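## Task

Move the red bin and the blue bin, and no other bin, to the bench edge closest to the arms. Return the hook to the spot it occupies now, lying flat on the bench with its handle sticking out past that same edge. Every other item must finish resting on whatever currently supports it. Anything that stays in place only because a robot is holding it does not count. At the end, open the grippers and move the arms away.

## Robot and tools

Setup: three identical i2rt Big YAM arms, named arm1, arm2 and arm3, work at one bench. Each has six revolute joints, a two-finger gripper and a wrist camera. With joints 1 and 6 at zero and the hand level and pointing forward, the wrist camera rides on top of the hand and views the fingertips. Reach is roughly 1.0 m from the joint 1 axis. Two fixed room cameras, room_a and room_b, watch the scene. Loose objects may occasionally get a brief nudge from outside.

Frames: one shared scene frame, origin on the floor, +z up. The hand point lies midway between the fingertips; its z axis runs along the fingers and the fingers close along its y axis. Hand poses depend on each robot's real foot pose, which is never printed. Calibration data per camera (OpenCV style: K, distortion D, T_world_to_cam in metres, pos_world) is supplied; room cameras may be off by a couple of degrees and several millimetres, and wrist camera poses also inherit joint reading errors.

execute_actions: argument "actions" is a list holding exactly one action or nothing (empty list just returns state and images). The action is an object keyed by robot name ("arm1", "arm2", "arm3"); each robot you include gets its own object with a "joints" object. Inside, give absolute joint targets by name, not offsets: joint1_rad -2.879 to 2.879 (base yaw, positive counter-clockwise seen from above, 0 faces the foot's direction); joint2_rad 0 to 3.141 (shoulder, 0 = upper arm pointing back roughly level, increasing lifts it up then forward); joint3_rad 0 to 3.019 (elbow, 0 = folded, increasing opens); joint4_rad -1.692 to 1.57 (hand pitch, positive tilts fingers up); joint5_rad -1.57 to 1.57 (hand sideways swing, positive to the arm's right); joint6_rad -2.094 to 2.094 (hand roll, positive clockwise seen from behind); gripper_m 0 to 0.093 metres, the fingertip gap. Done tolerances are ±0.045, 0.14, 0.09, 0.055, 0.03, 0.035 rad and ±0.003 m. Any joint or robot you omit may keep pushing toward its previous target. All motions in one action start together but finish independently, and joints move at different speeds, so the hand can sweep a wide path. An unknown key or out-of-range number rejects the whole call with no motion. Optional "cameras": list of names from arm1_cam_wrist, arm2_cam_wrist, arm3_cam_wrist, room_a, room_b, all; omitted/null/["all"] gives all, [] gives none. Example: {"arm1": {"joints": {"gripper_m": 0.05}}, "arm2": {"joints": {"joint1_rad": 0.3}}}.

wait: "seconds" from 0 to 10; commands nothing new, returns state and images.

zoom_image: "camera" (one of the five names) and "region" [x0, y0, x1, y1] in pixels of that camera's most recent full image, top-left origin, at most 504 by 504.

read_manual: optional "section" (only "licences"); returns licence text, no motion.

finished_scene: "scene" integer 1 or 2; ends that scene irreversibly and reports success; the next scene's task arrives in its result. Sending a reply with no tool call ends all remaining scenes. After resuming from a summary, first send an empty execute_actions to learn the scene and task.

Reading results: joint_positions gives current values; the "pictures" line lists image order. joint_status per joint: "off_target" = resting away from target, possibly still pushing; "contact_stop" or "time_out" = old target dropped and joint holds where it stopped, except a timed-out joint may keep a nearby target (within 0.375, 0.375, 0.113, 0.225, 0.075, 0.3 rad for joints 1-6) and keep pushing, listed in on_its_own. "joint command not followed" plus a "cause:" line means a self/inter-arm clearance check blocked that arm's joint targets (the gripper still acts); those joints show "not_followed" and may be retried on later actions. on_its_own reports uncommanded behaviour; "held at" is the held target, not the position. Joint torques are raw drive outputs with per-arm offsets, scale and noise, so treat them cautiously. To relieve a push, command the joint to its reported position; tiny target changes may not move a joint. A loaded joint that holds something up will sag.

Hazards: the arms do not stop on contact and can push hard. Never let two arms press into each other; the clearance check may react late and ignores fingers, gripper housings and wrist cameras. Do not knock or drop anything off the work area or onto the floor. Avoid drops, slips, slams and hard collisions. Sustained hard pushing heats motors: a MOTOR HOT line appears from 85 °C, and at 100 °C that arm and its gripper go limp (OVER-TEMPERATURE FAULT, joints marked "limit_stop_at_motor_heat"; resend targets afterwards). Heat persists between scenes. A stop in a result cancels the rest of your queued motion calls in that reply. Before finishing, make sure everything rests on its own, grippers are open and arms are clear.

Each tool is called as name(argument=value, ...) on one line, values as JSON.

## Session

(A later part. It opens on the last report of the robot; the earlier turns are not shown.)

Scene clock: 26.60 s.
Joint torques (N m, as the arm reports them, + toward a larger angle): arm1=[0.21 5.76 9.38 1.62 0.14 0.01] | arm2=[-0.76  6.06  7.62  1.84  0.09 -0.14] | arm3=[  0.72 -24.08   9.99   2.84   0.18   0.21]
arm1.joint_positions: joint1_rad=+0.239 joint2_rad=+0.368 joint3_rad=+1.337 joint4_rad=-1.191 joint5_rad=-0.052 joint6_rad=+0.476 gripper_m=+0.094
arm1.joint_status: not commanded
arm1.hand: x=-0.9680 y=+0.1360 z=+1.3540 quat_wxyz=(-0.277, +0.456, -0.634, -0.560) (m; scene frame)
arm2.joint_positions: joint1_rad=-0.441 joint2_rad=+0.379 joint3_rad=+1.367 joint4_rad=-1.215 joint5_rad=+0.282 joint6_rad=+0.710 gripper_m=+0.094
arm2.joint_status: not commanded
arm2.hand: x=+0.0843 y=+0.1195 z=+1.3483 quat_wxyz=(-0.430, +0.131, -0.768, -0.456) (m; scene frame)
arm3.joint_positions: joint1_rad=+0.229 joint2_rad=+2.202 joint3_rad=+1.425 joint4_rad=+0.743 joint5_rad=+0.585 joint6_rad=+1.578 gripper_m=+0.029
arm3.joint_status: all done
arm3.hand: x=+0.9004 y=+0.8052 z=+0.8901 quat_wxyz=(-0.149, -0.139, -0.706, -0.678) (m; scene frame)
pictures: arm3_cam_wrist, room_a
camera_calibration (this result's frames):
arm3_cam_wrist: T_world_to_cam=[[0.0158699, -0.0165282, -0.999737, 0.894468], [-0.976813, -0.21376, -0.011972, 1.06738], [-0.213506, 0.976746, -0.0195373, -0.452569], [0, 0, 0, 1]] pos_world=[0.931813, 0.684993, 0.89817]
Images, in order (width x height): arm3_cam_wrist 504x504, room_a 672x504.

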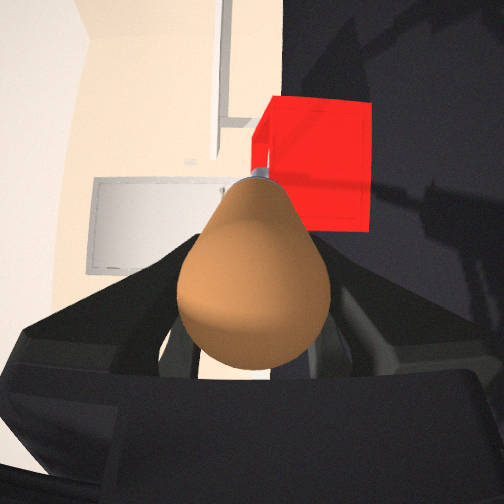

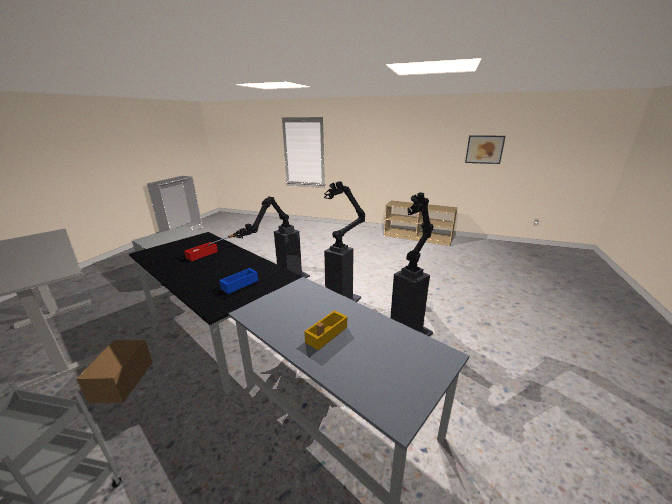

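execute_actions(actions=[{"arm3":{"joints":{"joint1_rad":0.287,"joint2_rad":1.92,"joint3_rad":0.985,"joint4_rad":1.0,"joint5_rad":0.637}}}], cameras=["arm3_cam_wrist"])

execute_actions(actions=[{"arm3":{"joints":{"joint1_rad":0.334,"joint2_rad":1.795,"joint3_rad":0.72,"joint4_rad":1.13,"joint5_rad":0.684}}}], cameras=["arm3_cam_wrist","room_a","room_b"])

Scene clock: 28.07 s.
Joint torques (N m, as the arm reports them, + toward a larger angle): arm1=[0.23 5.77 9.38 1.62 0.13 0.01] | arm2=[-0.66  6.11  7.66  1.84  0.08 -0.14] | arm3=[  0.22 -16.84   7.12   1.92  -0.04   0.05]
arm1.joint_positions: joint1_rad=+0.239 joint2_rad=+0.368 joint3_rad=+1.337 joint4_rad=-1.191 joint5_rad=-0.052 joint6_rad=+0.476 gripper_m=+0.094
arm1.joint_status: not commanded
arm1.hand: x=-0.9680 y=+0.1360 z=+1.3540 quat_wxyz=(-0.277, +0.456, -0.634, -0.560) (m; scene frame)
arm2.joint_positions: joint1_rad=-0.441 joint2_rad=+0.379 joint3_rad=+1.367 joint4_rad=-1.215 joint5_rad=+0.282 joint6_rad=+0.710 gripper_m=+0.094
arm2.joint_status: not commanded
arm2.hand: x=+0.0843 y=+0.1195 z=+1.3483 quat_wxyz=(-0.430, +0.131, -0.768, -0.456) (m; scene frame)
arm3.joint_positions: joint1_rad=+0.292 joint2_rad=+1.930 joint3_rad=+0.983 joint4_rad=+0.987 joint5_rad=+0.637 joint6_rad=+1.595 gripper_m=+0.029
arm3.joint_status: all done
arm3.hand: x=+0.8900 y=+0.6711 z=+0.9304 quat_wxyz=(-0.129, -0.152, -0.681, -0.705) (m; scene frame)
pictures: arm3_cam_wrist
camera_calibration (this result's frames):
arm3_cam_wrist: T_world_to_cam=[[-0.0153305, 0.0631079, -0.997889, 0.905237], [-0.974694, -0.223541, 0.000837074, 1.02175], [-0.223016, 0.972649, 0.0649379, -0.390369], [0, 0, 0, 1]] pos_world=[0.922716, 0.550968, 0.92782]
Images, in order (width x height): arm3_cam_wrist 504x504.

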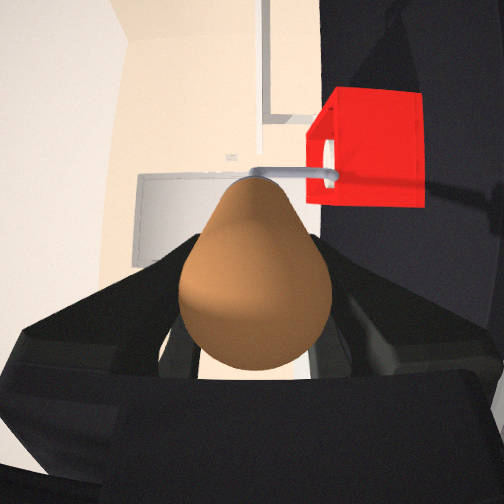

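Scene clock: 29.10 s.
Joint torques (N m, as the arm reports them, + toward a larger angle): arm1=[0.19 5.79 9.37 1.62 0.13 0.02] | arm2=[-0.69  6.01  7.64  1.87  0.08 -0.14] | arm3=[  0.65 -15.71   7.53   2.92   0.07   0.06]
arm1.joint_positions: joint1_rad=+0.239 joint2_rad=+0.368 joint3_rad=+1.337 joint4_rad=-1.191 joint5_rad=-0.052 joint6_rad=+0.476 gripper_m=+0.094
arm1.joint_status: not commanded
arm1.hand: x=-0.9680 y=+0.1360 z=+1.3540 quat_wxyz=(-0.277, +0.456, -0.634, -0.560) (m; scene frame)
arm2.joint_positions: joint1_rad=-0.441 joint2_rad=+0.379 joint3_rad=+1.367 joint4_rad=-1.215 joint5_rad=+0.282 joint6_rad=+0.710 gripper_m=+0.094
arm2.joint_status: not commanded
arm2.hand: x=+0.0843 y=+0.1195 z=+1.3483 quat_wxyz=(-0.430, +0.131, -0.768, -0.456) (m; scene frame)
arm3.joint_positions: joint1_rad=+0.331 joint2_rad=+1.841 joint3_rad=+0.693 joint4_rad=+1.086 joint5_rad=+0.684 joint6_rad=+1.592 gripper_m=+0.029
arm3.joint_status: all done
arm3.hand: x=+0.8980 y=+0.5719 z=+0.8879 quat_wxyz=(-0.148, -0.137, -0.713, -0.671) (m; scene frame)
pictures: arm3_cam_wrist, room_a, room_b
camera_calibration (this result's frames):
arm3_cam_wrist: T_world_to_cam=[[0.0141493, -0.0366963, -0.999226, 0.901026], [-0.976128, -0.217115, -0.0058487, 1.01098], [-0.216733, 0.975456, -0.0388923, -0.204349], [0, 0, 0, 1]] pos_world=[0.929807, 0.451897, 0.898294]
Images, in order (width x height): arm3_cam_wrist 504x504, room_a 672x504, room_b 672x504.

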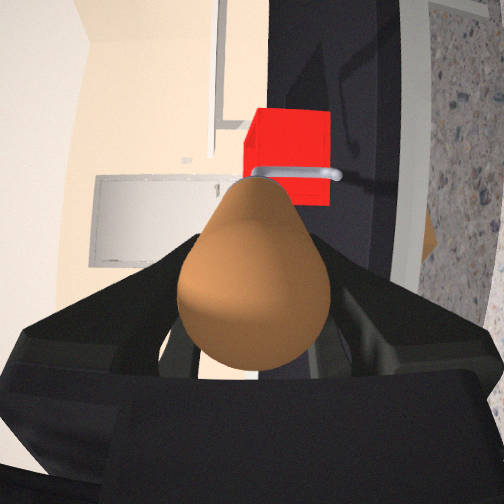

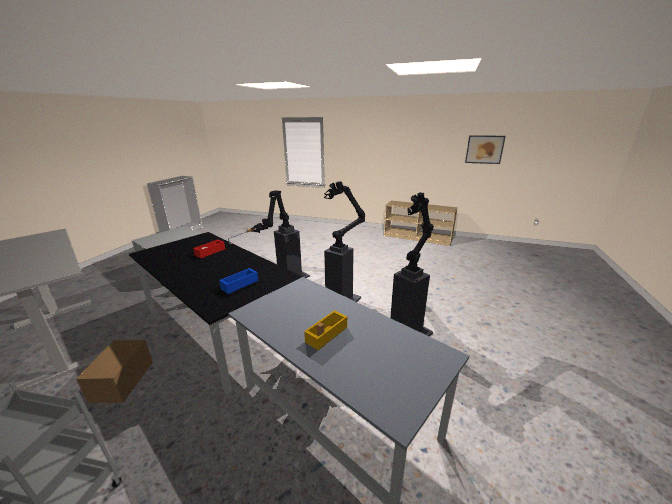

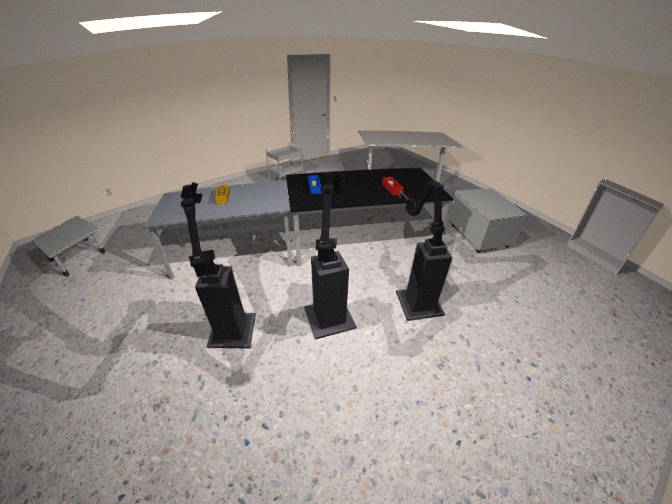

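execute_actions(actions=[{"arm3":{"joints":{"joint1_rad":0.723,"joint2_rad":1.9,"joint3_rad":1.2,"joint4_rad":0.85,"joint5_rad":0.668}}}], cameras=[])

execute_actions(actions=[{"arm3":{"joints":{"joint2_rad":2.33,"joint3_rad":1.9,"joint4_rad":0.55,"joint6_rad":0}},"arm2":{"joints":{"joint1_rad":-0.3,"joint2_rad":1.9,"joint3_rad":0.7,"joint4_rad":1.2,"joint5_rad":-0.5,"joint6_rad":0}}}], cameras=["arm3_cam_wrist","room_a","room_b"])

Scene clock: 31.53 s.
Joint torques (N m, as the arm reports them, + toward a larger angle): arm1=[0.19 5.74 9.38 1.63 0.13 0.01] | arm2=[-0.69  5.99  7.63  1.84  0.09 -0.14] | arm3=[  1.29 -18.81  11.48   2.43  -0.1    0.07]
arm1.joint_positions: joint1_rad=+0.239 joint2_rad=+0.368 joint3_rad=+1.337 joint4_rad=-1.191 joint5_rad=-0.052 joint6_rad=+0.476 gripper_m=+0.094
arm1.joint_status: not commanded
arm1.hand: x=-0.9680 y=+0.1360 z=+1.3540 quat_wxyz=(-0.277, +0.456, -0.634, -0.560) (m; scene frame)
arm2.joint_positions: joint1_rad=-0.441 joint2_rad=+0.379 joint3_rad=+1.367 joint4_rad=-1.215 joint5_rad=+0.282 joint6_rad=+0.710 gripper_m=+0.094
arm2.joint_status: not commanded
arm2.hand: x=+0.0843 y=+0.1195 z=+1.3483 quat_wxyz=(-0.430, +0.131, -0.768, -0.456) (m; scene frame)
arm3.joint_positions: joint1_rad=+0.720 joint2_rad=+1.921 joint3_rad=+1.162 joint4_rad=+0.825 joint5_rad=+0.669 joint6_rad=+1.591 gripper_m=+0.029
arm3.joint_status: all done
arm3.hand: x=+0.5946 y=+0.6295 z=+0.9835 quat_wxyz=(+0.019, -0.020, -0.691, -0.722) (m; scene frame)
pictures: none
No camera images: the call's "cameras" was empty. Leave "cameras" out to get every camera's image.

Scene clock: 33.70 s.
Joint torques (N m, as the arm reports them, + toward a larger angle): arm1=[0.17 5.75 9.38 1.61 0.13 0.01] | arm2=[ -0.4  -10.52   4.82   2.29  -0.21  -0.25] | arm3=[  0.28 -23.55  15.41   2.41   0.05  -0.04]
arm1.joint_positions: joint1_rad=+0.239 joint2_rad=+0.368 joint3_rad=+1.337 joint4_rad=-1.191 joint5_rad=-0.052 joint6_rad=+0.476 gripper_m=+0.094
arm1.joint_status: not commanded
arm1.hand: x=-0.9680 y=+0.1360 z=+1.3540 quat_wxyz=(-0.277, +0.456, -0.634, -0.560) (m; scene frame)
arm2.joint_positions: joint1_rad=-0.303 joint2_rad=+1.906 joint3_rad=+0.691 joint4_rad=+1.182 joint5_rad=-0.495 joint6_rad=+0.013 gripper_m=+0.094
arm2.joint_status: all done
arm2.hand: x=+0.0089 y=+0.5764 z=+0.8501 quat_wxyz=(-0.396, +0.579, -0.424, -0.573) (m; scene frame)
arm3.joint_positions: joint1_rad=+0.722 joint2_rad=+2.331 joint3_rad=+1.836 joint4_rad=+0.528 joint5_rad=+0.666 joint6_rad=+0.016 gripper_m=+0.029
arm3.joint_status: all done
arm3.hand: x=+0.4843 y=+0.7665 z=+0.9513 quat_wxyz=(-0.496, +0.488, -0.503, -0.512) (m; scene frame)
pictures: arm3_cam_wrist, room_a, room_b
camera_calibration (this result's frames):
arm3_cam_wrist: T_world_to_cam=[[0.999144, 0.0283584, -0.0301254, -0.471444], [-0.00853023, -0.571295, -0.8207, 1.22783], [-0.0404843, 0.820255, -0.570564, 0.0579947], [0, 0, 0, 1]] pos_world=[0.483862, 0.667253, 1.02657]
Images, in order (width x height): arm3_cam_wrist 504x504, room_a 672x504, room_b 672x504.

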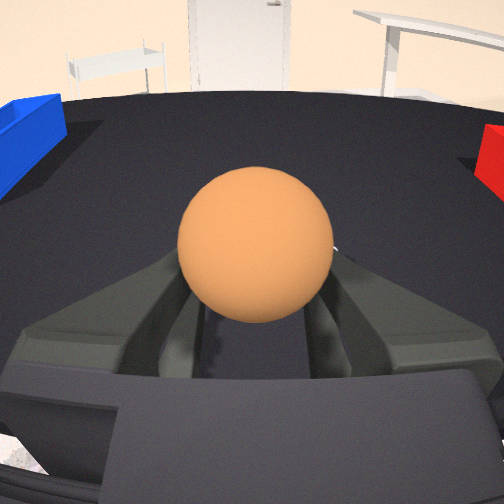

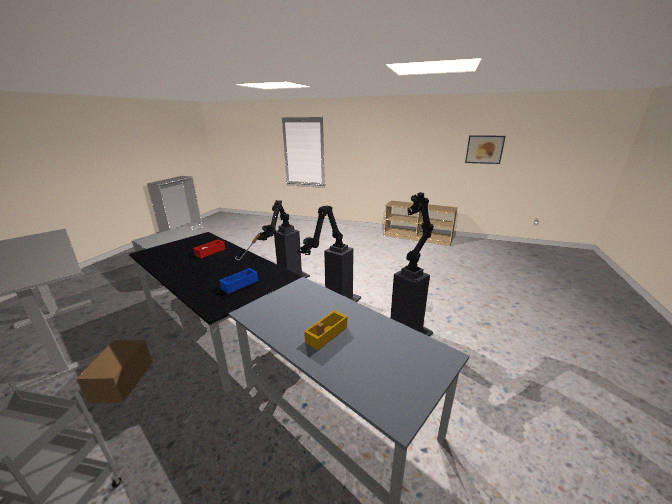

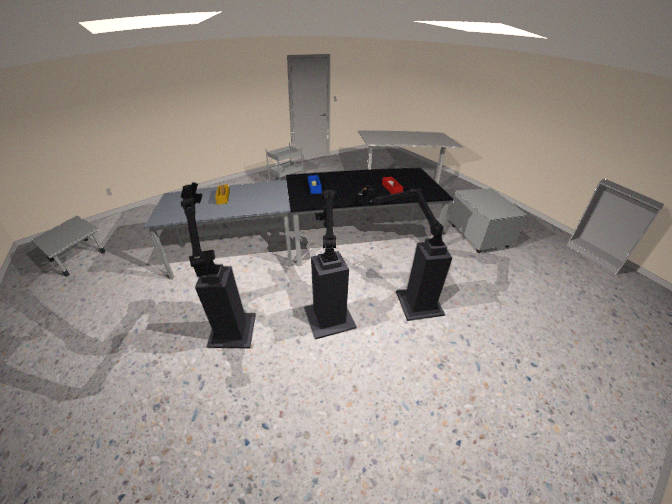

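execute_actions(actions=[{"arm3":{"joints":{"joint2_rad":2.5,"joint3_rad":1.93,"joint4_rad":0.67}}}], cameras=[])

execute_actions(actions=[{"arm3":{"joints":{"joint2_rad":2.62,"joint3_rad":1.96,"joint4_rad":0.76}}}], cameras=["arm3_cam_wrist"])

Scene clock: 36.13 s.
Joint torques (N m, as the arm reports them, + toward a larger angle): arm1=[0.19 5.78 9.37 1.62 0.13 0.02] | arm2=[ -0.45 -10.53   4.86   2.31  -0.21  -0.25] | arm3=[  0.25 -22.96  12.9    1.93  -0.04   0.09]
arm1.joint_positions: joint1_rad=+0.239 joint2_rad=+0.368 joint3_rad=+1.337 joint4_rad=-1.191 joint5_rad=-0.052 joint6_rad=+0.476 gripper_m=+0.094
arm1.joint_status: not commanded
arm1.hand: x=-0.9680 y=+0.1360 z=+1.3540 quat_wxyz=(-0.277, +0.456, -0.634, -0.560) (m; scene frame)
arm2.joint_positions: joint1_rad=-0.303 joint2_rad=+1.906 joint3_rad=+0.691 joint4_rad=+1.182 joint5_rad=-0.495 joint6_rad=+0.013 gripper_m=+0.094
arm2.joint_status: not commanded
arm2.hand: x=+0.0089 y=+0.5764 z=+0.8501 quat_wxyz=(-0.396, +0.579, -0.424, -0.573) (m; scene frame)
arm3.joint_positions: joint1_rad=+0.722 joint2_rad=+2.467 joint3_rad=+1.889 joint4_rad=+0.660 joint5_rad=+0.668 joint6_rad=+0.000 gripper_m=+0.029
arm3.joint_status: all done
arm3.hand: x=+0.4779 y=+0.7747 z=+0.8899 quat_wxyz=(-0.502, +0.475, -0.497, -0.525) (m; scene frame)
pictures: none
No camera images: the call's "cameras" was empty. Leave "cameras" out to get every camera's image.

Scene clock: 37.13 s.
Joint torques (N m, as the arm reports them, + toward a larger angle): arm1=[0.19 5.78 9.37 1.61 0.13 0.02] | arm2=[ -0.41 -10.48   4.84   2.29  -0.21  -0.25] | arm3=[  0.82 -22.89  11.78   1.65  -0.03   0.1 ]
arm1.joint_positions: joint1_rad=+0.239 joint2_rad=+0.368 joint3_rad=+1.337 joint4_rad=-1.191 joint5_rad=-0.052 joint6_rad=+0.476 gripper_m=+0.094
arm1.joint_status: not commanded
arm1.hand: x=-0.9680 y=+0.1360 z=+1.3540 quat_wxyz=(-0.277, +0.456, -0.634, -0.560) (m; scene frame)
arm2.joint_positions: joint1_rad=-0.303 joint2_rad=+1.906 joint3_rad=+0.691 joint4_rad=+1.182 joint5_rad=-0.495 joint6_rad=+0.013 gripper_m=+0.094
arm2.joint_status: not commanded
arm2.hand: x=+0.0089 y=+0.5764 z=+0.8501 quat_wxyz=(-0.396, +0.579, -0.424, -0.573) (m; scene frame)
arm3.joint_positions: joint1_rad=+0.722 joint2_rad=+2.587 joint3_rad=+1.927 joint4_rad=+0.752 joint5_rad=+0.666 joint6_rad=-0.004 gripper_m=+0.029
arm3.joint_status: all done
arm3.hand: x=+0.4775 y=+0.7750 z=+0.8245 quat_wxyz=(-0.503, +0.473, -0.495, -0.527) (m; scene frame)
pictures: arm3_cam_wrist
camera_calibration (this result's frames):
arm3_cam_wrist: T_world_to_cam=[[0.998561, 0.0292244, -0.0449638, -0.456798], [-0.022497, -0.532825, -0.845927, 1.12615], [-0.0486796, 0.845721, -0.5314, -0.0697726], [0, 0, 0, 1]] pos_world=[0.478079, 0.672401, 0.895027]
Images, in order (width x height): arm3_cam_wrist 504x504.

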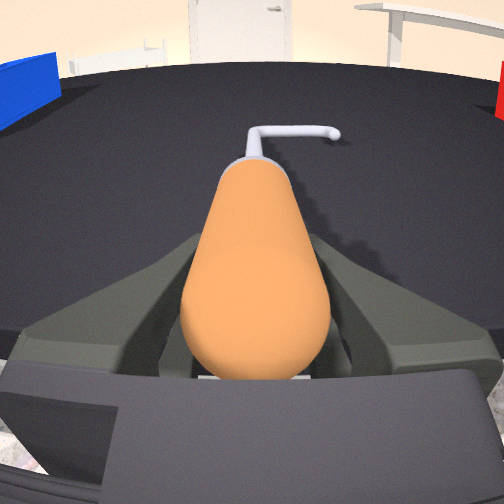

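execute_actions(actions=[{"arm3":{"joints":{"joint2_rad":2.66,"joint3_rad":1.95,"joint4_rad":0.73}}}], cameras=["arm3_cam_wrist"])

Scene clock: 38.17 s.
Joint torques (N m, as the arm reports them, + toward a larger angle): arm1=[0.18 5.78 9.37 1.62 0.13 0.02] | arm2=[ -0.41 -10.38   4.87   2.32  -0.21  -0.25] | arm3=[  0.83 -21.65  10.87   1.12   0.05   0.15]
arm1.joint_positions: joint1_rad=+0.239 joint2_rad=+0.368 joint3_rad=+1.337 joint4_rad=-1.191 joint5_rad=-0.052 joint6_rad=+0.476 gripper_m=+0.094
arm1.joint_status: not commanded
arm1.hand: x=-0.9680 y=+0.1360 z=+1.3540 quat_wxyz=(-0.277, +0.456, -0.634, -0.560) (m; scene frame)
arm2.joint_positions: joint1_rad=-0.303 joint2_rad=+1.906 joint3_rad=+0.691 joint4_rad=+1.182 joint5_rad=-0.495 joint6_rad=+0.013 gripper_m=+0.094
arm2.joint_status: not commanded
arm2.hand: x=+0.0089 y=+0.5764 z=+0.8501 quat_wxyz=(-0.396, +0.579, -0.424, -0.573) (m; scene frame)
arm3.joint_positions: joint1_rad=+0.722 joint2_rad=+2.606 joint3_rad=+1.927 joint4_rad=+0.744 joint5_rad=+0.665 joint6_rad=-0.004 gripper_m=+0.029
arm3.joint_status: all done
arm3.hand: x=+0.4782 y=+0.7737 z=+0.8065 quat_wxyz=(-0.502, +0.483, -0.496, -0.518) (m; scene frame)
pictures: arm3_cam_wrist
camera_calibration (this result's frames):
arm3_cam_wrist: T_world_to_cam=[[0.999147, 0.0296096, -0.0287708, -0.471989], [-0.00771604, -0.550671, -0.834687, 1.108], [-0.040558, 0.834197, -0.549973, -0.0581759], [0, 0, 0, 1]] pos_world=[0.477777, 0.672648, 0.879256]
Images, in order (width x height): arm3_cam_wrist 504x504.

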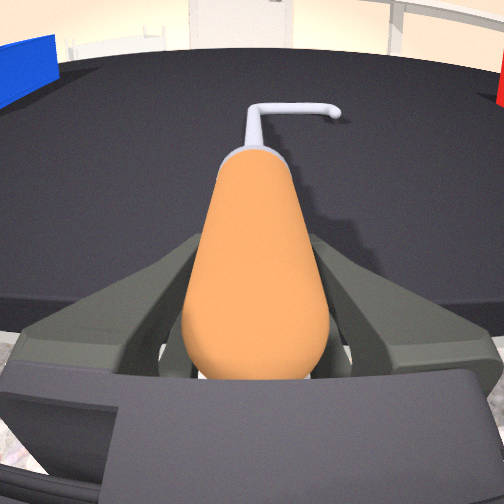

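execute_actions(actions=[{"arm3":{"joints":{"joint2_rad":2.68,"joint3_rad":1.915,"joint4_rad":0.7}}}], cameras=["arm3_cam_wrist"])

Scene clock: 39.23 s.
Joint torques (N m, as the arm reports them, + toward a larger angle): arm1=[0.19 5.74 9.38 1.63 0.13 0.02] | arm2=[ -0.37 -10.54   4.84   2.3   -0.21  -0.24] | arm3=[  0.65 -21.01   8.6    1.09   0.14   0.09]
arm1.joint_positions: joint1_rad=+0.239 joint2_rad=+0.368 joint3_rad=+1.337 joint4_rad=-1.191 joint5_rad=-0.052 joint6_rad=+0.476 gripper_m=+0.094
arm1.joint_status: not commanded
arm1.hand: x=-0.9680 y=+0.1360 z=+1.3540 quat_wxyz=(-0.277, +0.456, -0.634, -0.560) (m; scene frame)
arm2.joint_positions: joint1_rad=-0.303 joint2_rad=+1.906 joint3_rad=+0.691 joint4_rad=+1.182 joint5_rad=-0.495 joint6_rad=+0.013 gripper_m=+0.094
arm2.joint_status: not commanded
arm2.hand: x=+0.0089 y=+0.5764 z=+0.8501 quat_wxyz=(-0.396, +0.579, -0.424, -0.573) (m; scene frame)
arm3.joint_positions: joint1_rad=+0.722 joint2_rad=+2.625 joint3_rad=+1.920 joint4_rad=+0.715 joint5_rad=+0.664 joint6_rad=-0.004 gripper_m=+0.029
arm3.joint_status: all done
arm3.hand: x=+0.4803 y=+0.7707 z=+0.7800 quat_wxyz=(-0.500, +0.503, -0.498, -0.499) (m; scene frame)
pictures: arm3_cam_wrist
camera_calibration (this result's frames):
arm3_cam_wrist: T_world_to_cam=[[0.999519, 0.0306593, 0.00465137, -0.501805], [0.0217674, -0.58684, -0.809411, 1.07817], [-0.0220864, 0.809123, -0.587225, -0.030677], [0, 0, 0, 1]] pos_world=[0.477417, 0.67292, 0.857003]
Images, in order (width x height): arm3_cam_wrist 504x504.

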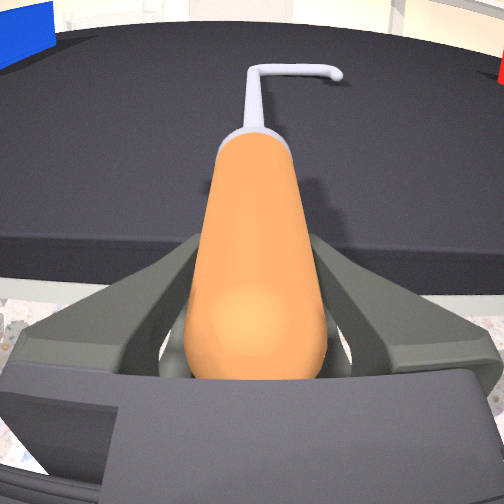

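execute_actions(actions=[{"arm3":{"joints":{"joint2_rad":2.63,"joint3_rad":1.96,"joint4_rad":0.74,"gripper_m":0.093}}}], cameras=[])

execute_actions(actions=[{"arm3":{"joints":{"joint2_rad":2.2}}}], cameras=["room_b"])

Scene clock: 40.17 s.
Joint torques (N m, as the arm reports them, + toward a larger angle): arm1=[0.2  5.72 9.38 1.62 0.13 0.01] | arm2=[ -0.48 -10.45   4.84   2.31  -0.21  -0.25] | arm3=[  0.13 -23.75  11.84   1.91   0.11   0.15]
arm1.joint_positions: joint1_rad=+0.239 joint2_rad=+0.368 joint3_rad=+1.337 joint4_rad=-1.191 joint5_rad=-0.052 joint6_rad=+0.476 gripper_m=+0.094
arm1.joint_status: not commanded
arm1.hand: x=-0.9680 y=+0.1360 z=+1.3540 quat_wxyz=(-0.277, +0.456, -0.634, -0.560) (m; scene frame)
arm2.joint_positions: joint1_rad=-0.303 joint2_rad=+1.906 joint3_rad=+0.691 joint4_rad=+1.182 joint5_rad=-0.495 joint6_rad=+0.013 gripper_m=+0.094
arm2.joint_status: not commanded
arm2.hand: x=+0.0089 y=+0.5764 z=+0.8501 quat_wxyz=(-0.396, +0.579, -0.424, -0.573) (m; scene frame)
arm3.joint_positions: joint1_rad=+0.722 joint2_rad=+2.625 joint3_rad=+1.923 joint4_rad=+0.727 joint5_rad=+0.665 joint6_rad=-0.004 gripper_m=+0.093
arm3.joint_status: all done
arm3.hand: x=+0.4801 y=+0.7713 z=+0.7840 quat_wxyz=(-0.501, +0.497, -0.498, -0.504) (m; scene frame)
pictures: none
No camera images: the call's "cameras" was empty. Leave "cameras" out to get every camera's image.

Scene clock: 42.07 s.
Joint torques (N m, as the arm reports them, + toward a larger angle): arm1=[0.16 5.74 9.37 1.61 0.13 0.02] | arm2=[ -0.49 -10.46   4.86   2.31  -0.21  -0.25] | arm3=[  0.79 -20.06  10.94   0.97  -0.14   0.13]
arm1.joint_positions: joint1_rad=+0.239 joint2_rad=+0.368 joint3_rad=+1.337 joint4_rad=-1.191 joint5_rad=-0.052 joint6_rad=+0.476 gripper_m=+0.094
arm1.joint_status: not commanded
arm1.hand: x=-0.9680 y=+0.1360 z=+1.3540 quat_wxyz=(-0.277, +0.456, -0.634, -0.560) (m; scene frame)
arm2.joint_positions: joint1_rad=-0.303 joint2_rad=+1.906 joint3_rad=+0.691 joint4_rad=+1.182 joint5_rad=-0.495 joint6_rad=+0.013 gripper_m=+0.094
arm2.joint_status: not commanded
arm2.hand: x=+0.0089 y=+0.5764 z=+0.8501 quat_wxyz=(-0.396, +0.579, -0.424, -0.573) (m; scene frame)
arm3.joint_positions: joint1_rad=+0.722 joint2_rad=+2.167 joint3_rad=+1.955 joint4_rad=+0.745 joint5_rad=+0.666 joint6_rad=-0.004 gripper_m=+0.093
arm3.joint_status: all done
arm3.hand: x=+0.5031 y=+0.7430 z=+1.1996 quat_wxyz=(-0.505, +0.303, -0.461, -0.664) (m; scene frame)
pictures: room_b
Images, in order (width x height): room_b 672x504.

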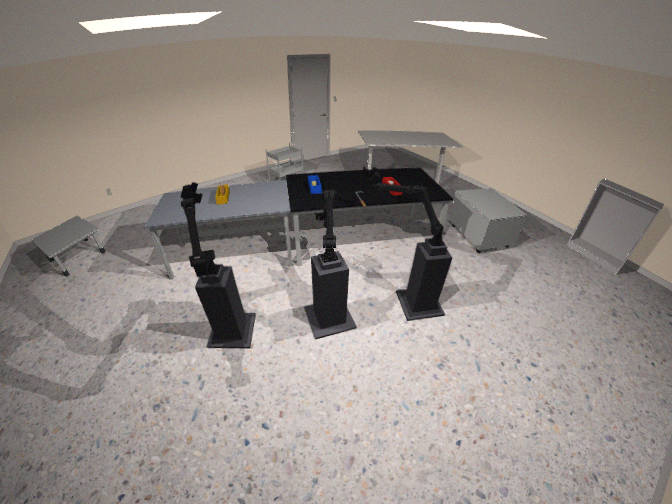

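execute_actions(actions=[{"arm3":{"joints":{"joint1_rad":0.06,"joint2_rad":2.3,"joint3_rad":2.4,"joint4_rad":-0.68,"joint5_rad":0}},"arm2":{"joints":{"joint1_rad":-0.923,"joint2_rad":2.42,"joint3_rad":1.62,"joint4_rad":0.835,"joint5_rad":-0.78}}}], cameras=["arm3_cam_wrist","arm2_cam_wrist"])

Scene clock: 44.90 s.
Joint torques (N m, as the arm reports them, + toward a larger angle): arm1=[0.17 5.73 9.37 1.62 0.13 0.02] | arm2=[ -1.12 -17.75   8.93   1.44  -0.15  -0.22] | arm3=[ -0.17 -23.42  12.99   1.17  -0.09   0.1 ]
arm1.joint_positions: joint1_rad=+0.239 joint2_rad=+0.368 joint3_rad=+1.337 joint4_rad=-1.191 joint5_rad=-0.052 joint6_rad=+0.476 gripper_m=+0.094
arm1.joint_status: not commanded
arm1.hand: x=-0.9680 y=+0.1360 z=+1.3540 quat_wxyz=(-0.277, +0.456, -0.634, -0.560) (m; scene frame)
arm2.joint_positions: joint1_rad=-0.918 joint2_rad=+2.419 joint3_rad=+1.594 joint4_rad=+0.834 joint5_rad=-0.776 joint6_rad=+0.012 gripper_m=+0.094
arm2.joint_status: all done
arm2.hand: x=+0.4773 y=+0.6621 z=+0.8020 quat_wxyz=(-0.501, +0.497, -0.499, -0.503) (m; scene frame)
arm3.joint_positions: joint1_rad=+0.063 joint2_rad=+2.285 joint3_rad=+2.377 joint4_rad=-0.672 joint5_rad=+0.000 joint6_rad=-0.004 gripper_m=+0.093
arm3.joint_status: all done
arm3.hand: x=+0.9352 y=+0.9197 z=+1.0411 quat_wxyz=(-0.334, +0.629, -0.618, -0.332) (m; scene frame)
pictures: arm2_cam_wrist, arm3_cam_wrist
camera_calibration (this result's frames):
arm2_cam_wrist: T_world_to_cam=[[0.999857, 0.0141213, -0.00933578, -0.47513], [0.000621536, -0.58174, -0.813374, 1.03864], [-0.0169169, 0.813252, -0.581666, 0.0561292], [0, 0, 0, 1]] pos_world=[0.475366, 0.565283, 0.873019]
arm3_cam_wrist: T_world_to_cam=[[0.999411, 0.0338916, -0.00534772, -0.954712], [0.0299096, -0.936933, -0.348227, 1.20128], [-0.0168125, 0.347862, -0.937395, 0.796033], [0, 0, 0, 1]] pos_world=[0.931604, 0.880969, 1.15941]
Images, in order (width x height): arm2_cam_wrist 504x504, arm3_cam_wrist 504x504.

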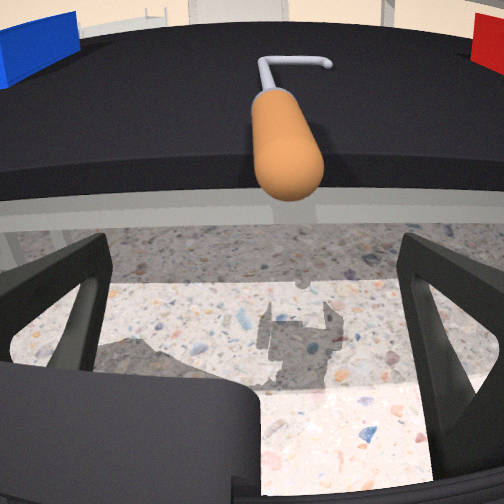

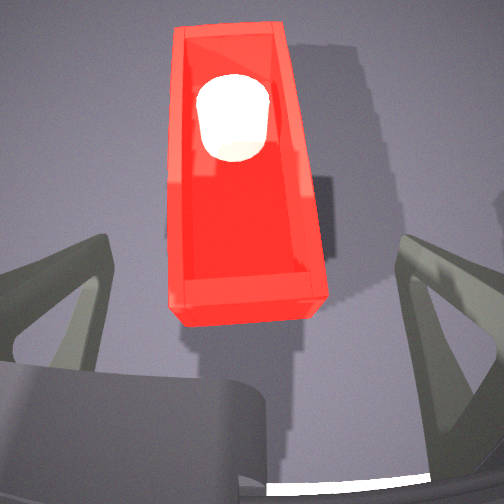

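execute_actions(actions=[{"arm3":{"joints":{"joint2_rad":1.5,"joint3_rad":0.8,"joint4_rad":0.7}},"arm2":{"joints":{"joint1_rad":-0.835,"joint2_rad":2.62,"joint3_rad":2.04,"joint4_rad":0.615,"joint5_rad":-0.69}}}], cameras=["arm2_cam_wrist"])

Scene clock: 48.43 s.
Joint torques (N m, as the arm reports them, + toward a larger angle): arm1=[0.19 5.74 9.37 1.63 0.13 0.02] | arm2=[ -0.66 -20.72  11.     1.46   0.18  -0.22] | arm3=[  0.25 -12.59   9.35   2.05  -0.02   0.15]
arm1.joint_positions: joint1_rad=+0.239 joint2_rad=+0.368 joint3_rad=+1.337 joint4_rad=-1.191 joint5_rad=-0.052 joint6_rad=+0.476 gripper_m=+0.094
arm1.joint_status: not commanded
arm1.hand: x=-0.9680 y=+0.1360 z=+1.3540 quat_wxyz=(-0.277, +0.456, -0.634, -0.560) (m; scene frame)
arm2.joint_positions: joint1_rad=-0.834 joint2_rad=+2.627 joint3_rad=+2.003 joint4_rad=+0.615 joint5_rad=-0.695 joint6_rad=+0.012 gripper_m=+0.094
arm2.joint_status: all done
arm2.hand: x=+0.4887 y=+0.7654 z=+0.7833 quat_wxyz=(-0.494, +0.498, -0.505, -0.503) (m; scene frame)
arm3.joint_positions: joint1_rad=+0.063 joint2_rad=+1.513 joint3_rad=+0.793 joint4_rad=+0.686 joint5_rad=+0.000 joint6_rad=-0.004 gripper_m=+0.093
arm3.joint_status: all done
arm3.hand: x=+0.9382 y=+0.6132 z=+1.0240 quat_wxyz=(-0.489, +0.516, -0.506, -0.489) (m; scene frame)
pictures: arm2_cam_wrist
camera_calibration (this result's frames):
arm2_cam_wrist: T_world_to_cam=[[0.99962, 0.0161831, -0.0223246, -0.479526], [-0.00837519, -0.593192, -0.805018, 1.09015], [-0.0262705, 0.804899, -0.59283, -0.0188984], [0, 0, 0, 1]] pos_world=[0.487977, 0.669638, 0.85568]
Images, in order (width x height): arm2_cam_wrist 504x504.

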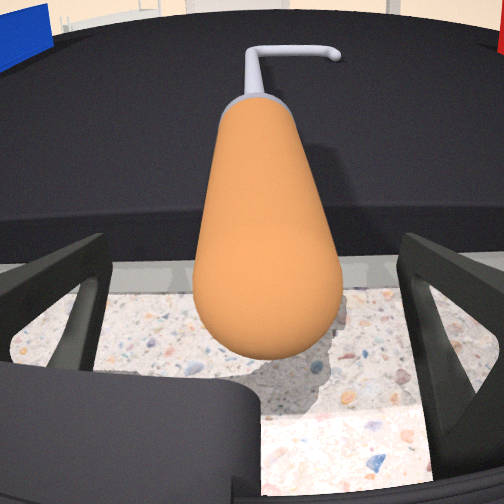

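execute_actions(actions=[{"arm2":{"joints":{"joint3_rad":2.075,"joint4_rad":0.605}}}], cameras=["arm2_cam_wrist"])

Scene clock: 49.47 s.
Joint torques (N m, as the arm reports them, + toward a larger angle): arm1=[0.16 5.76 9.38 1.62 0.13 0.02] | arm2=[ -0.67 -21.12  11.42   1.28   0.19  -0.22] | arm3=[ -0.4  -13.1    9.4    1.95  -0.05   0.12]
arm1.joint_positions: joint1_rad=+0.239 joint2_rad=+0.368 joint3_rad=+1.337 joint4_rad=-1.191 joint5_rad=-0.052 joint6_rad=+0.476 gripper_m=+0.094
arm1.joint_status: not commanded
arm1.hand: x=-0.9680 y=+0.1360 z=+1.3540 quat_wxyz=(-0.277, +0.456, -0.634, -0.560) (m; scene frame)
arm2.joint_positions: joint1_rad=-0.834 joint2_rad=+2.627 joint3_rad=+2.033 joint4_rad=+0.610 joint5_rad=-0.695 joint6_rad=+0.012 gripper_m=+0.094
arm2.joint_status: all done
arm2.hand: x=+0.4929 y=+0.7705 z=+0.7980 quat_wxyz=(-0.503, +0.497, -0.496, -0.504) (m; scene frame)
arm3.joint_positions: joint1_rad=+0.063 joint2_rad=+1.513 joint3_rad=+0.793 joint4_rad=+0.686 joint5_rad=+0.000 joint6_rad=-0.004 gripper_m=+0.093
arm3.joint_status: not commanded
arm3.hand: x=+0.9382 y=+0.6132 z=+1.0240 quat_wxyz=(-0.489, +0.516, -0.506, -0.489) (m; scene frame)
pictures: arm2_cam_wrist
camera_calibration (this result's frames):
arm2_cam_wrist: T_world_to_cam=[[0.999848, 0.016459, -0.00569145, -0.497057], [0.00485411, -0.577239, -0.816561, 1.09542], [-0.0167251, 0.816409, -0.577232, -0.0401444], [0, 0, 0, 1]] pos_world=[0.490993, 0.673275, 0.868476]
Images, in order (width x height): arm2_cam_wrist 504x504.

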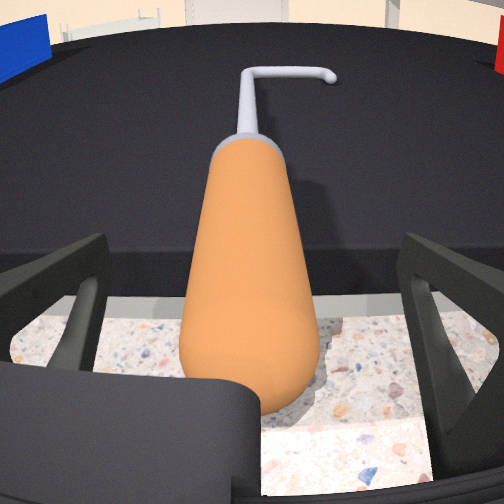

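execute_actions(actions=[{"arm2":{"joints":{"gripper_m":0}}}], cameras=[])

execute_actions(actions=[{"arm2":{"joints":{"joint2_rad":2.3,"joint4_rad":0.45,"joint6_rad":1.59}}}], cameras=["arm2_cam_wrist"])

Scene clock: 50.43 s.
Joint torques (N m, as the arm reports them, + toward a larger angle): arm1=[0.19 5.74 9.38 1.63 0.13 0.02] | arm2=[ -0.78 -21.08  11.44   1.27   0.2   -0.21] | arm3=[  0.33 -13.35   9.45   2.29  -0.01   0.14]
arm1.joint_positions: joint1_rad=+0.239 joint2_rad=+0.368 joint3_rad=+1.337 joint4_rad=-1.191 joint5_rad=-0.052 joint6_rad=+0.476 gripper_m=+0.094
arm1.joint_status: not commanded
arm1.hand: x=-0.9680 y=+0.1360 z=+1.3540 quat_wxyz=(-0.277, +0.456, -0.634, -0.560) (m; scene frame)
arm2.joint_positions: joint1_rad=-0.834 joint2_rad=+2.627 joint3_rad=+2.033 joint4_rad=+0.610 joint5_rad=-0.695 joint6_rad=+0.011 gripper_m=+0.030
arm2.joint_status: gripper_m off_target (ended at +0.030, target +0.000)
arm2.hand: x=+0.4929 y=+0.7705 z=+0.7980 quat_wxyz=(-0.503, +0.497, -0.496, -0.504) (m; scene frame)
arm3.joint_positions: joint1_rad=+0.063 joint2_rad=+1.513 joint3_rad=+0.793 joint4_rad=+0.686 joint5_rad=+0.000 joint6_rad=-0.004 gripper_m=+0.093
arm3.joint_status: not commanded
arm3.hand: x=+0.9382 y=+0.6132 z=+1.0240 quat_wxyz=(-0.489, +0.516, -0.506, -0.489) (m; scene frame)
pictures: none
No camera images: the call's "cameras" was empty. Leave "cameras" out to get every camera's image.

Scene clock: 53.90 s.
Joint torques (N m, as the arm reports them, + toward a larger angle): arm1=[0.16 5.72 9.38 1.62 0.13 0.02] | arm2=[ -0.78 -22.71  12.48   2.41   0.17   0.35] | arm3=[ -0.15 -12.48   9.3    2.31   0.03   0.13]
arm1.joint_positions: joint1_rad=+0.239 joint2_rad=+0.368 joint3_rad=+1.337 joint4_rad=-1.191 joint5_rad=-0.052 joint6_rad=+0.476 gripper_m=+0.094
arm1.joint_status: not commanded
arm1.hand: x=-0.9680 y=+0.1360 z=+1.3540 quat_wxyz=(-0.277, +0.456, -0.634, -0.560) (m; scene frame)
arm2.joint_positions: joint1_rad=-0.834 joint2_rad=+2.347 joint3_rad=+2.033 joint4_rad=+0.428 joint5_rad=-0.693 joint6_rad=+1.548 gripper_m=+0.030
arm2.joint_status: joint6_rad time_out (moved +1.538 of +1.579); the others done
arm2.on_its_own: joint6_rad reads +1.548 and still pushes toward +1.590 since a time_out
arm2.hand: x=+0.4905 y=+0.7673 z=+1.0095 quat_wxyz=(-0.034, +0.034, -0.674, -0.737) (m; scene frame)
arm3.joint_positions: joint1_rad=+0.063 joint2_rad=+1.513 joint3_rad=+0.793 joint4_rad=+0.686 joint5_rad=+0.000 joint6_rad=-0.004 gripper_m=+0.093
arm3.joint_status: not commanded
arm3.hand: x=+0.9382 y=+0.6132 z=+1.0240 quat_wxyz=(-0.489, +0.516, -0.506, -0.489) (m; scene frame)
pictures: arm2_cam_wrist
camera_calibration (this result's frames):
arm2_cam_wrist: T_world_to_cam=[[0.0899678, 0.102452, -0.990661, 0.881309], [-0.802039, -0.582263, -0.133054, 0.975913], [-0.590457, 0.806519, 0.0297852, -0.239243], [0, 0, 0, 1]] pos_world=[0.562168, 0.670901, 1.01005]
Images, in order (width x height): arm2_cam_wrist 504x504.

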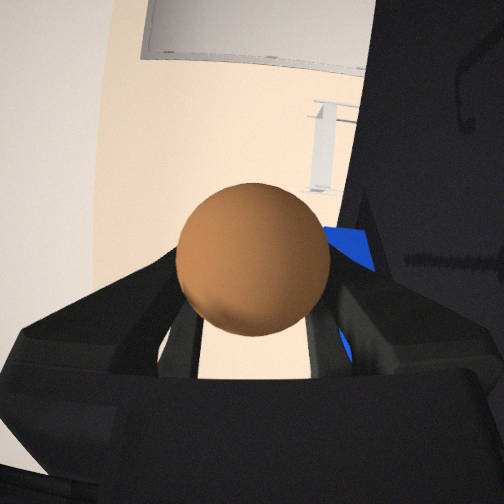

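execute_actions(actions=[{"arm2":{"joints":{"joint1_rad":0.02,"joint2_rad":1.97,"joint3_rad":1.55,"joint4_rad":0.52,"joint5_rad":0.833,"joint6_rad":1.57}}}], cameras=["arm2_cam_wrist","room_a","room_b"])

zoom_image(camera="room_b", region=[270, 140, 390, 230])

zoom_image(camera="room_a", region=[200, 200, 350, 310])

Scene clock: 57.80 s.
Joint torques (N m, as the arm reports them, + toward a larger angle): arm1=[0.19 5.74 9.37 1.62 0.13 0.01] | arm2=[ -1.19 -20.08  10.99   2.96   0.04   0.1 ] | arm3=[  0.3  -12.84   9.4    2.07   0.03   0.13]
arm1.joint_positions: joint1_rad=+0.239 joint2_rad=+0.368 joint3_rad=+1.337 joint4_rad=-1.191 joint5_rad=-0.052 joint6_rad=+0.476 gripper_m=+0.094
arm1.joint_status: not commanded
arm1.hand: x=-0.9680 y=+0.1360 z=+1.3540 quat_wxyz=(-0.277, +0.456, -0.634, -0.560) (m; scene frame)
arm2.joint_positions: joint1_rad=+0.025 joint2_rad=+2.024 joint3_rad=+1.516 joint4_rad=+0.480 joint5_rad=+0.833 joint6_rad=+1.548 gripper_m=+0.030
arm2.joint_status: all done
arm2.hand: x=-0.0051 y=+0.7843 z=+1.0001 quat_wxyz=(-0.244, -0.218, -0.679, -0.657) (m; scene frame)
arm3.joint_positions: joint1_rad=+0.063 joint2_rad=+1.513 joint3_rad=+0.793 joint4_rad=+0.686 joint5_rad=+0.000 joint6_rad=-0.004 gripper_m=+0.093
arm3.joint_status: not commanded
arm3.hand: x=+0.9382 y=+0.6132 z=+1.0240 quat_wxyz=(-0.489, +0.516, -0.506, -0.489) (m; scene frame)
pictures: arm2_cam_wrist, room_a, room_b
camera_calibration (this result's frames):
arm2_cam_wrist: T_world_to_cam=[[0.0275777, -0.0262753, -0.999274, 1.02408], [-0.998946, 0.0359774, -0.0285146, -0.00331432], [0.0367005, 0.999007, -0.0252554, -0.638027], [0, 0, 0, 1]] pos_world=[-0.00813674, 0.66442, 1.00713]
Images, in order (width x height): arm2_cam_wrist 504x504, room_a 672x504, room_b 672x504.

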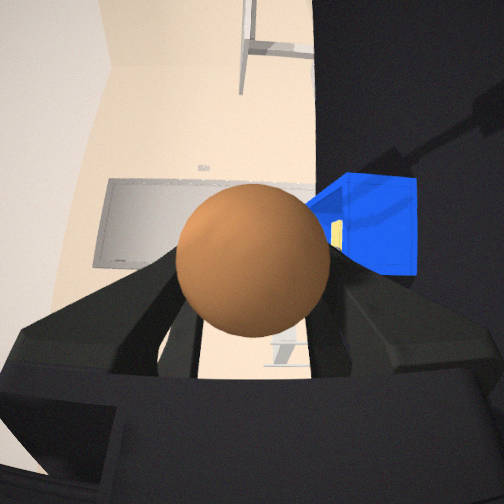

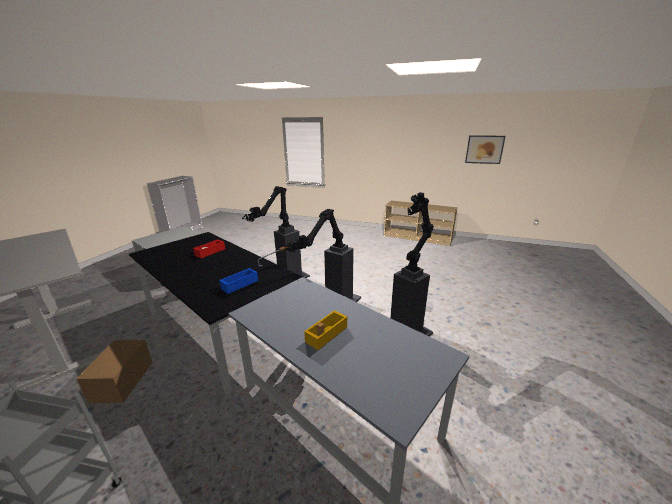

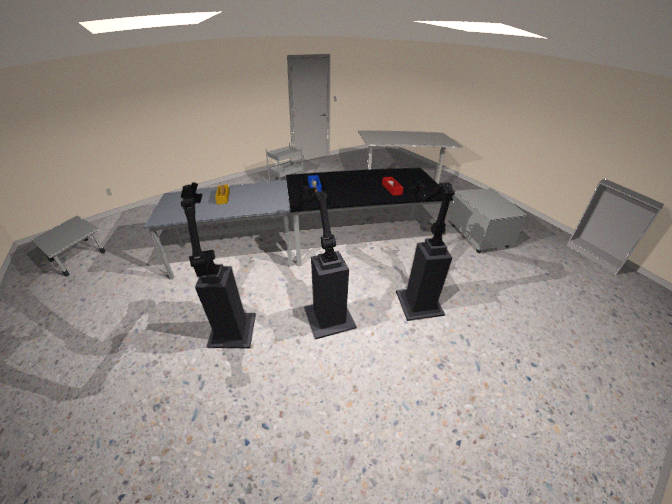

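Region (270, 140, 390, 230) of room_b's 672x504 image, scaled by 4.200, with more detail than that image has; it fills the top 378 rows of this view, and the rest is white.

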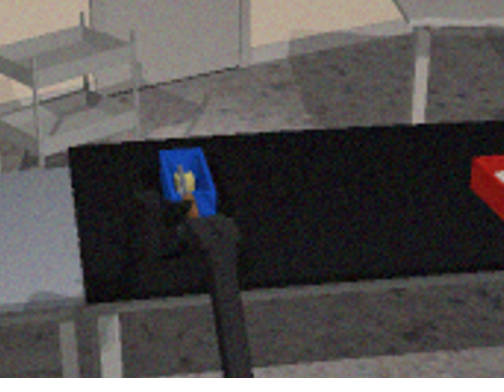

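Region (200, 200, 350, 310) of room_a's 672x504 image, scaled by 3.360, with more detail than that image has; it fills the top 370 rows of this view, and the rest is white.

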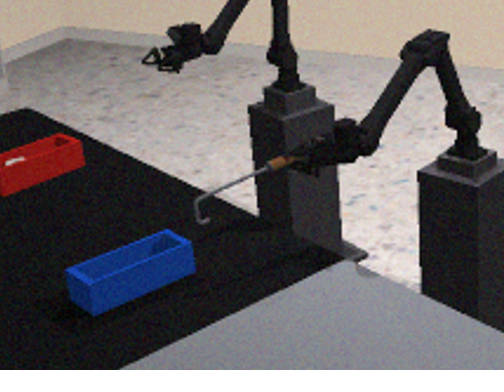

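execute_actions(actions=[{"arm2":{"joints":{"joint1_rad":-0.045,"joint2_rad":2.38,"joint3_rad":2.28,"joint4_rad":0.21,"joint5_rad":0.772}}}], cameras=["arm2_cam_wrist","room_a","room_b"])

zoom_image(camera="room_b", region=[270, 140, 390, 230])

zoom_image(camera="room_a", region=[200, 200, 350, 310])

Scene clock: 59.83 s.
Joint torques (N m, as the arm reports them, + toward a larger angle): arm1=[0.16 5.76 9.37 1.62 0.13 0.01] | arm2=[ -0.34 -25.12  15.48   2.61  -0.02   0.03] | arm3=[  0.14 -13.17   9.43   1.92  -0.03   0.11]
arm1.joint_positions: joint1_rad=+0.239 joint2_rad=+0.368 joint3_rad=+1.337 joint4_rad=-1.191 joint5_rad=-0.052 joint6_rad=+0.476 gripper_m=+0.094
arm1.joint_status: not commanded
arm1.hand: x=-0.9680 y=+0.1360 z=+1.3540 quat_wxyz=(-0.277, +0.456, -0.634, -0.560) (m; scene frame)
arm2.joint_positions: joint1_rad=-0.049 joint2_rad=+2.438 joint3_rad=+2.202 joint4_rad=+0.180 joint5_rad=+0.773 joint6_rad=+1.553 gripper_m=+0.030
arm2.joint_status: all done
arm2.hand: x=+0.0317 y=+0.9316 z=+0.9735 quat_wxyz=(-0.250, -0.221, -0.686, -0.647) (m; scene frame)
arm3.joint_positions: joint1_rad=+0.063 joint2_rad=+1.513 joint3_rad=+0.793 joint4_rad=+0.686 joint5_rad=+0.000 joint6_rad=-0.004 gripper_m=+0.093
arm3.joint_status: not commanded
arm3.hand: x=+0.9382 y=+0.6132 z=+1.0240 quat_wxyz=(-0.489, +0.516, -0.506, -0.489) (m; scene frame)
pictures: arm2_cam_wrist, room_a, room_b
camera_calibration (this result's frames):
arm2_cam_wrist: T_world_to_cam=[[0.0242791, -0.0518206, -0.998361, 1.02338], [-0.998408, 0.0495936, -0.0268545, 0.0129883], [0.0509039, 0.997424, -0.050534, -0.761658], [0, 0, 0, 1]] pos_world=[0.0268922, 0.812084, 0.983563]
Images, in order (width x height): arm2_cam_wrist 504x504, room_a 672x504, room_b 672x504.

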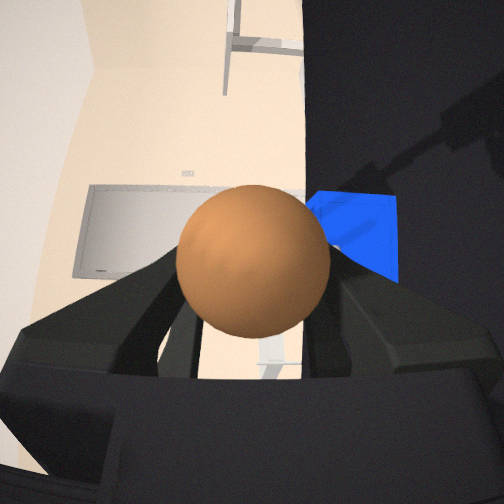

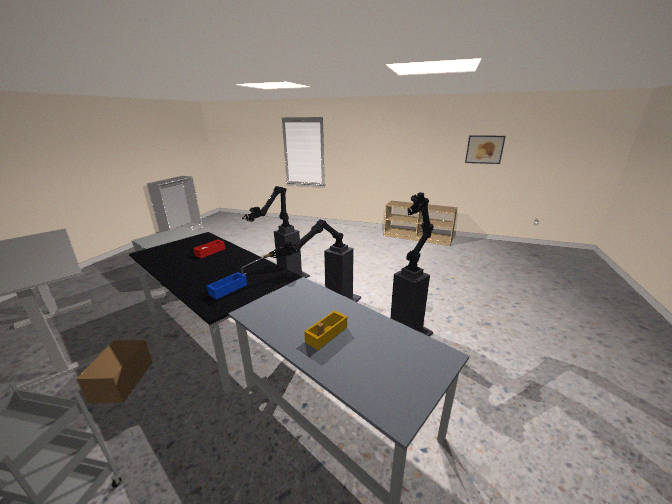

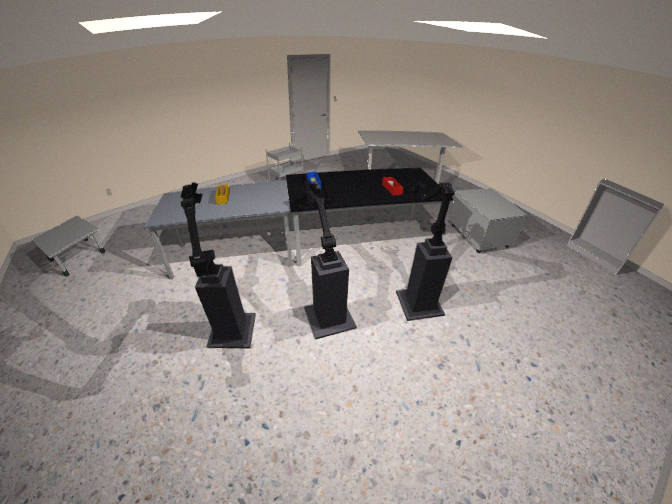

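Region (270, 140, 390, 230) of room_b's 672x504 image, scaled by 4.200, with more detail than that image has; it fills the top 378 rows of this view, and the rest is white.

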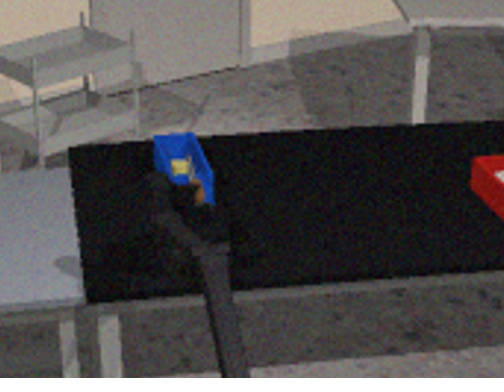

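Region (200, 200, 350, 310) of room_a's 672x504 image, scaled by 3.360, with more detail than that image has; it fills the top 370 rows of this view, and the rest is white.

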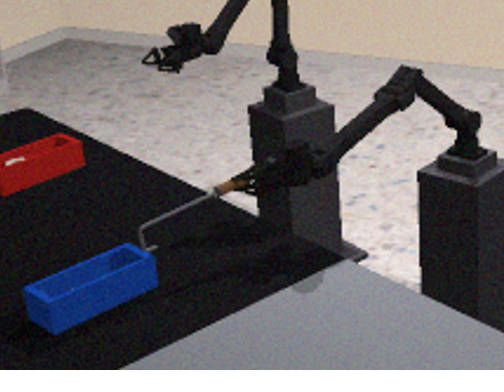

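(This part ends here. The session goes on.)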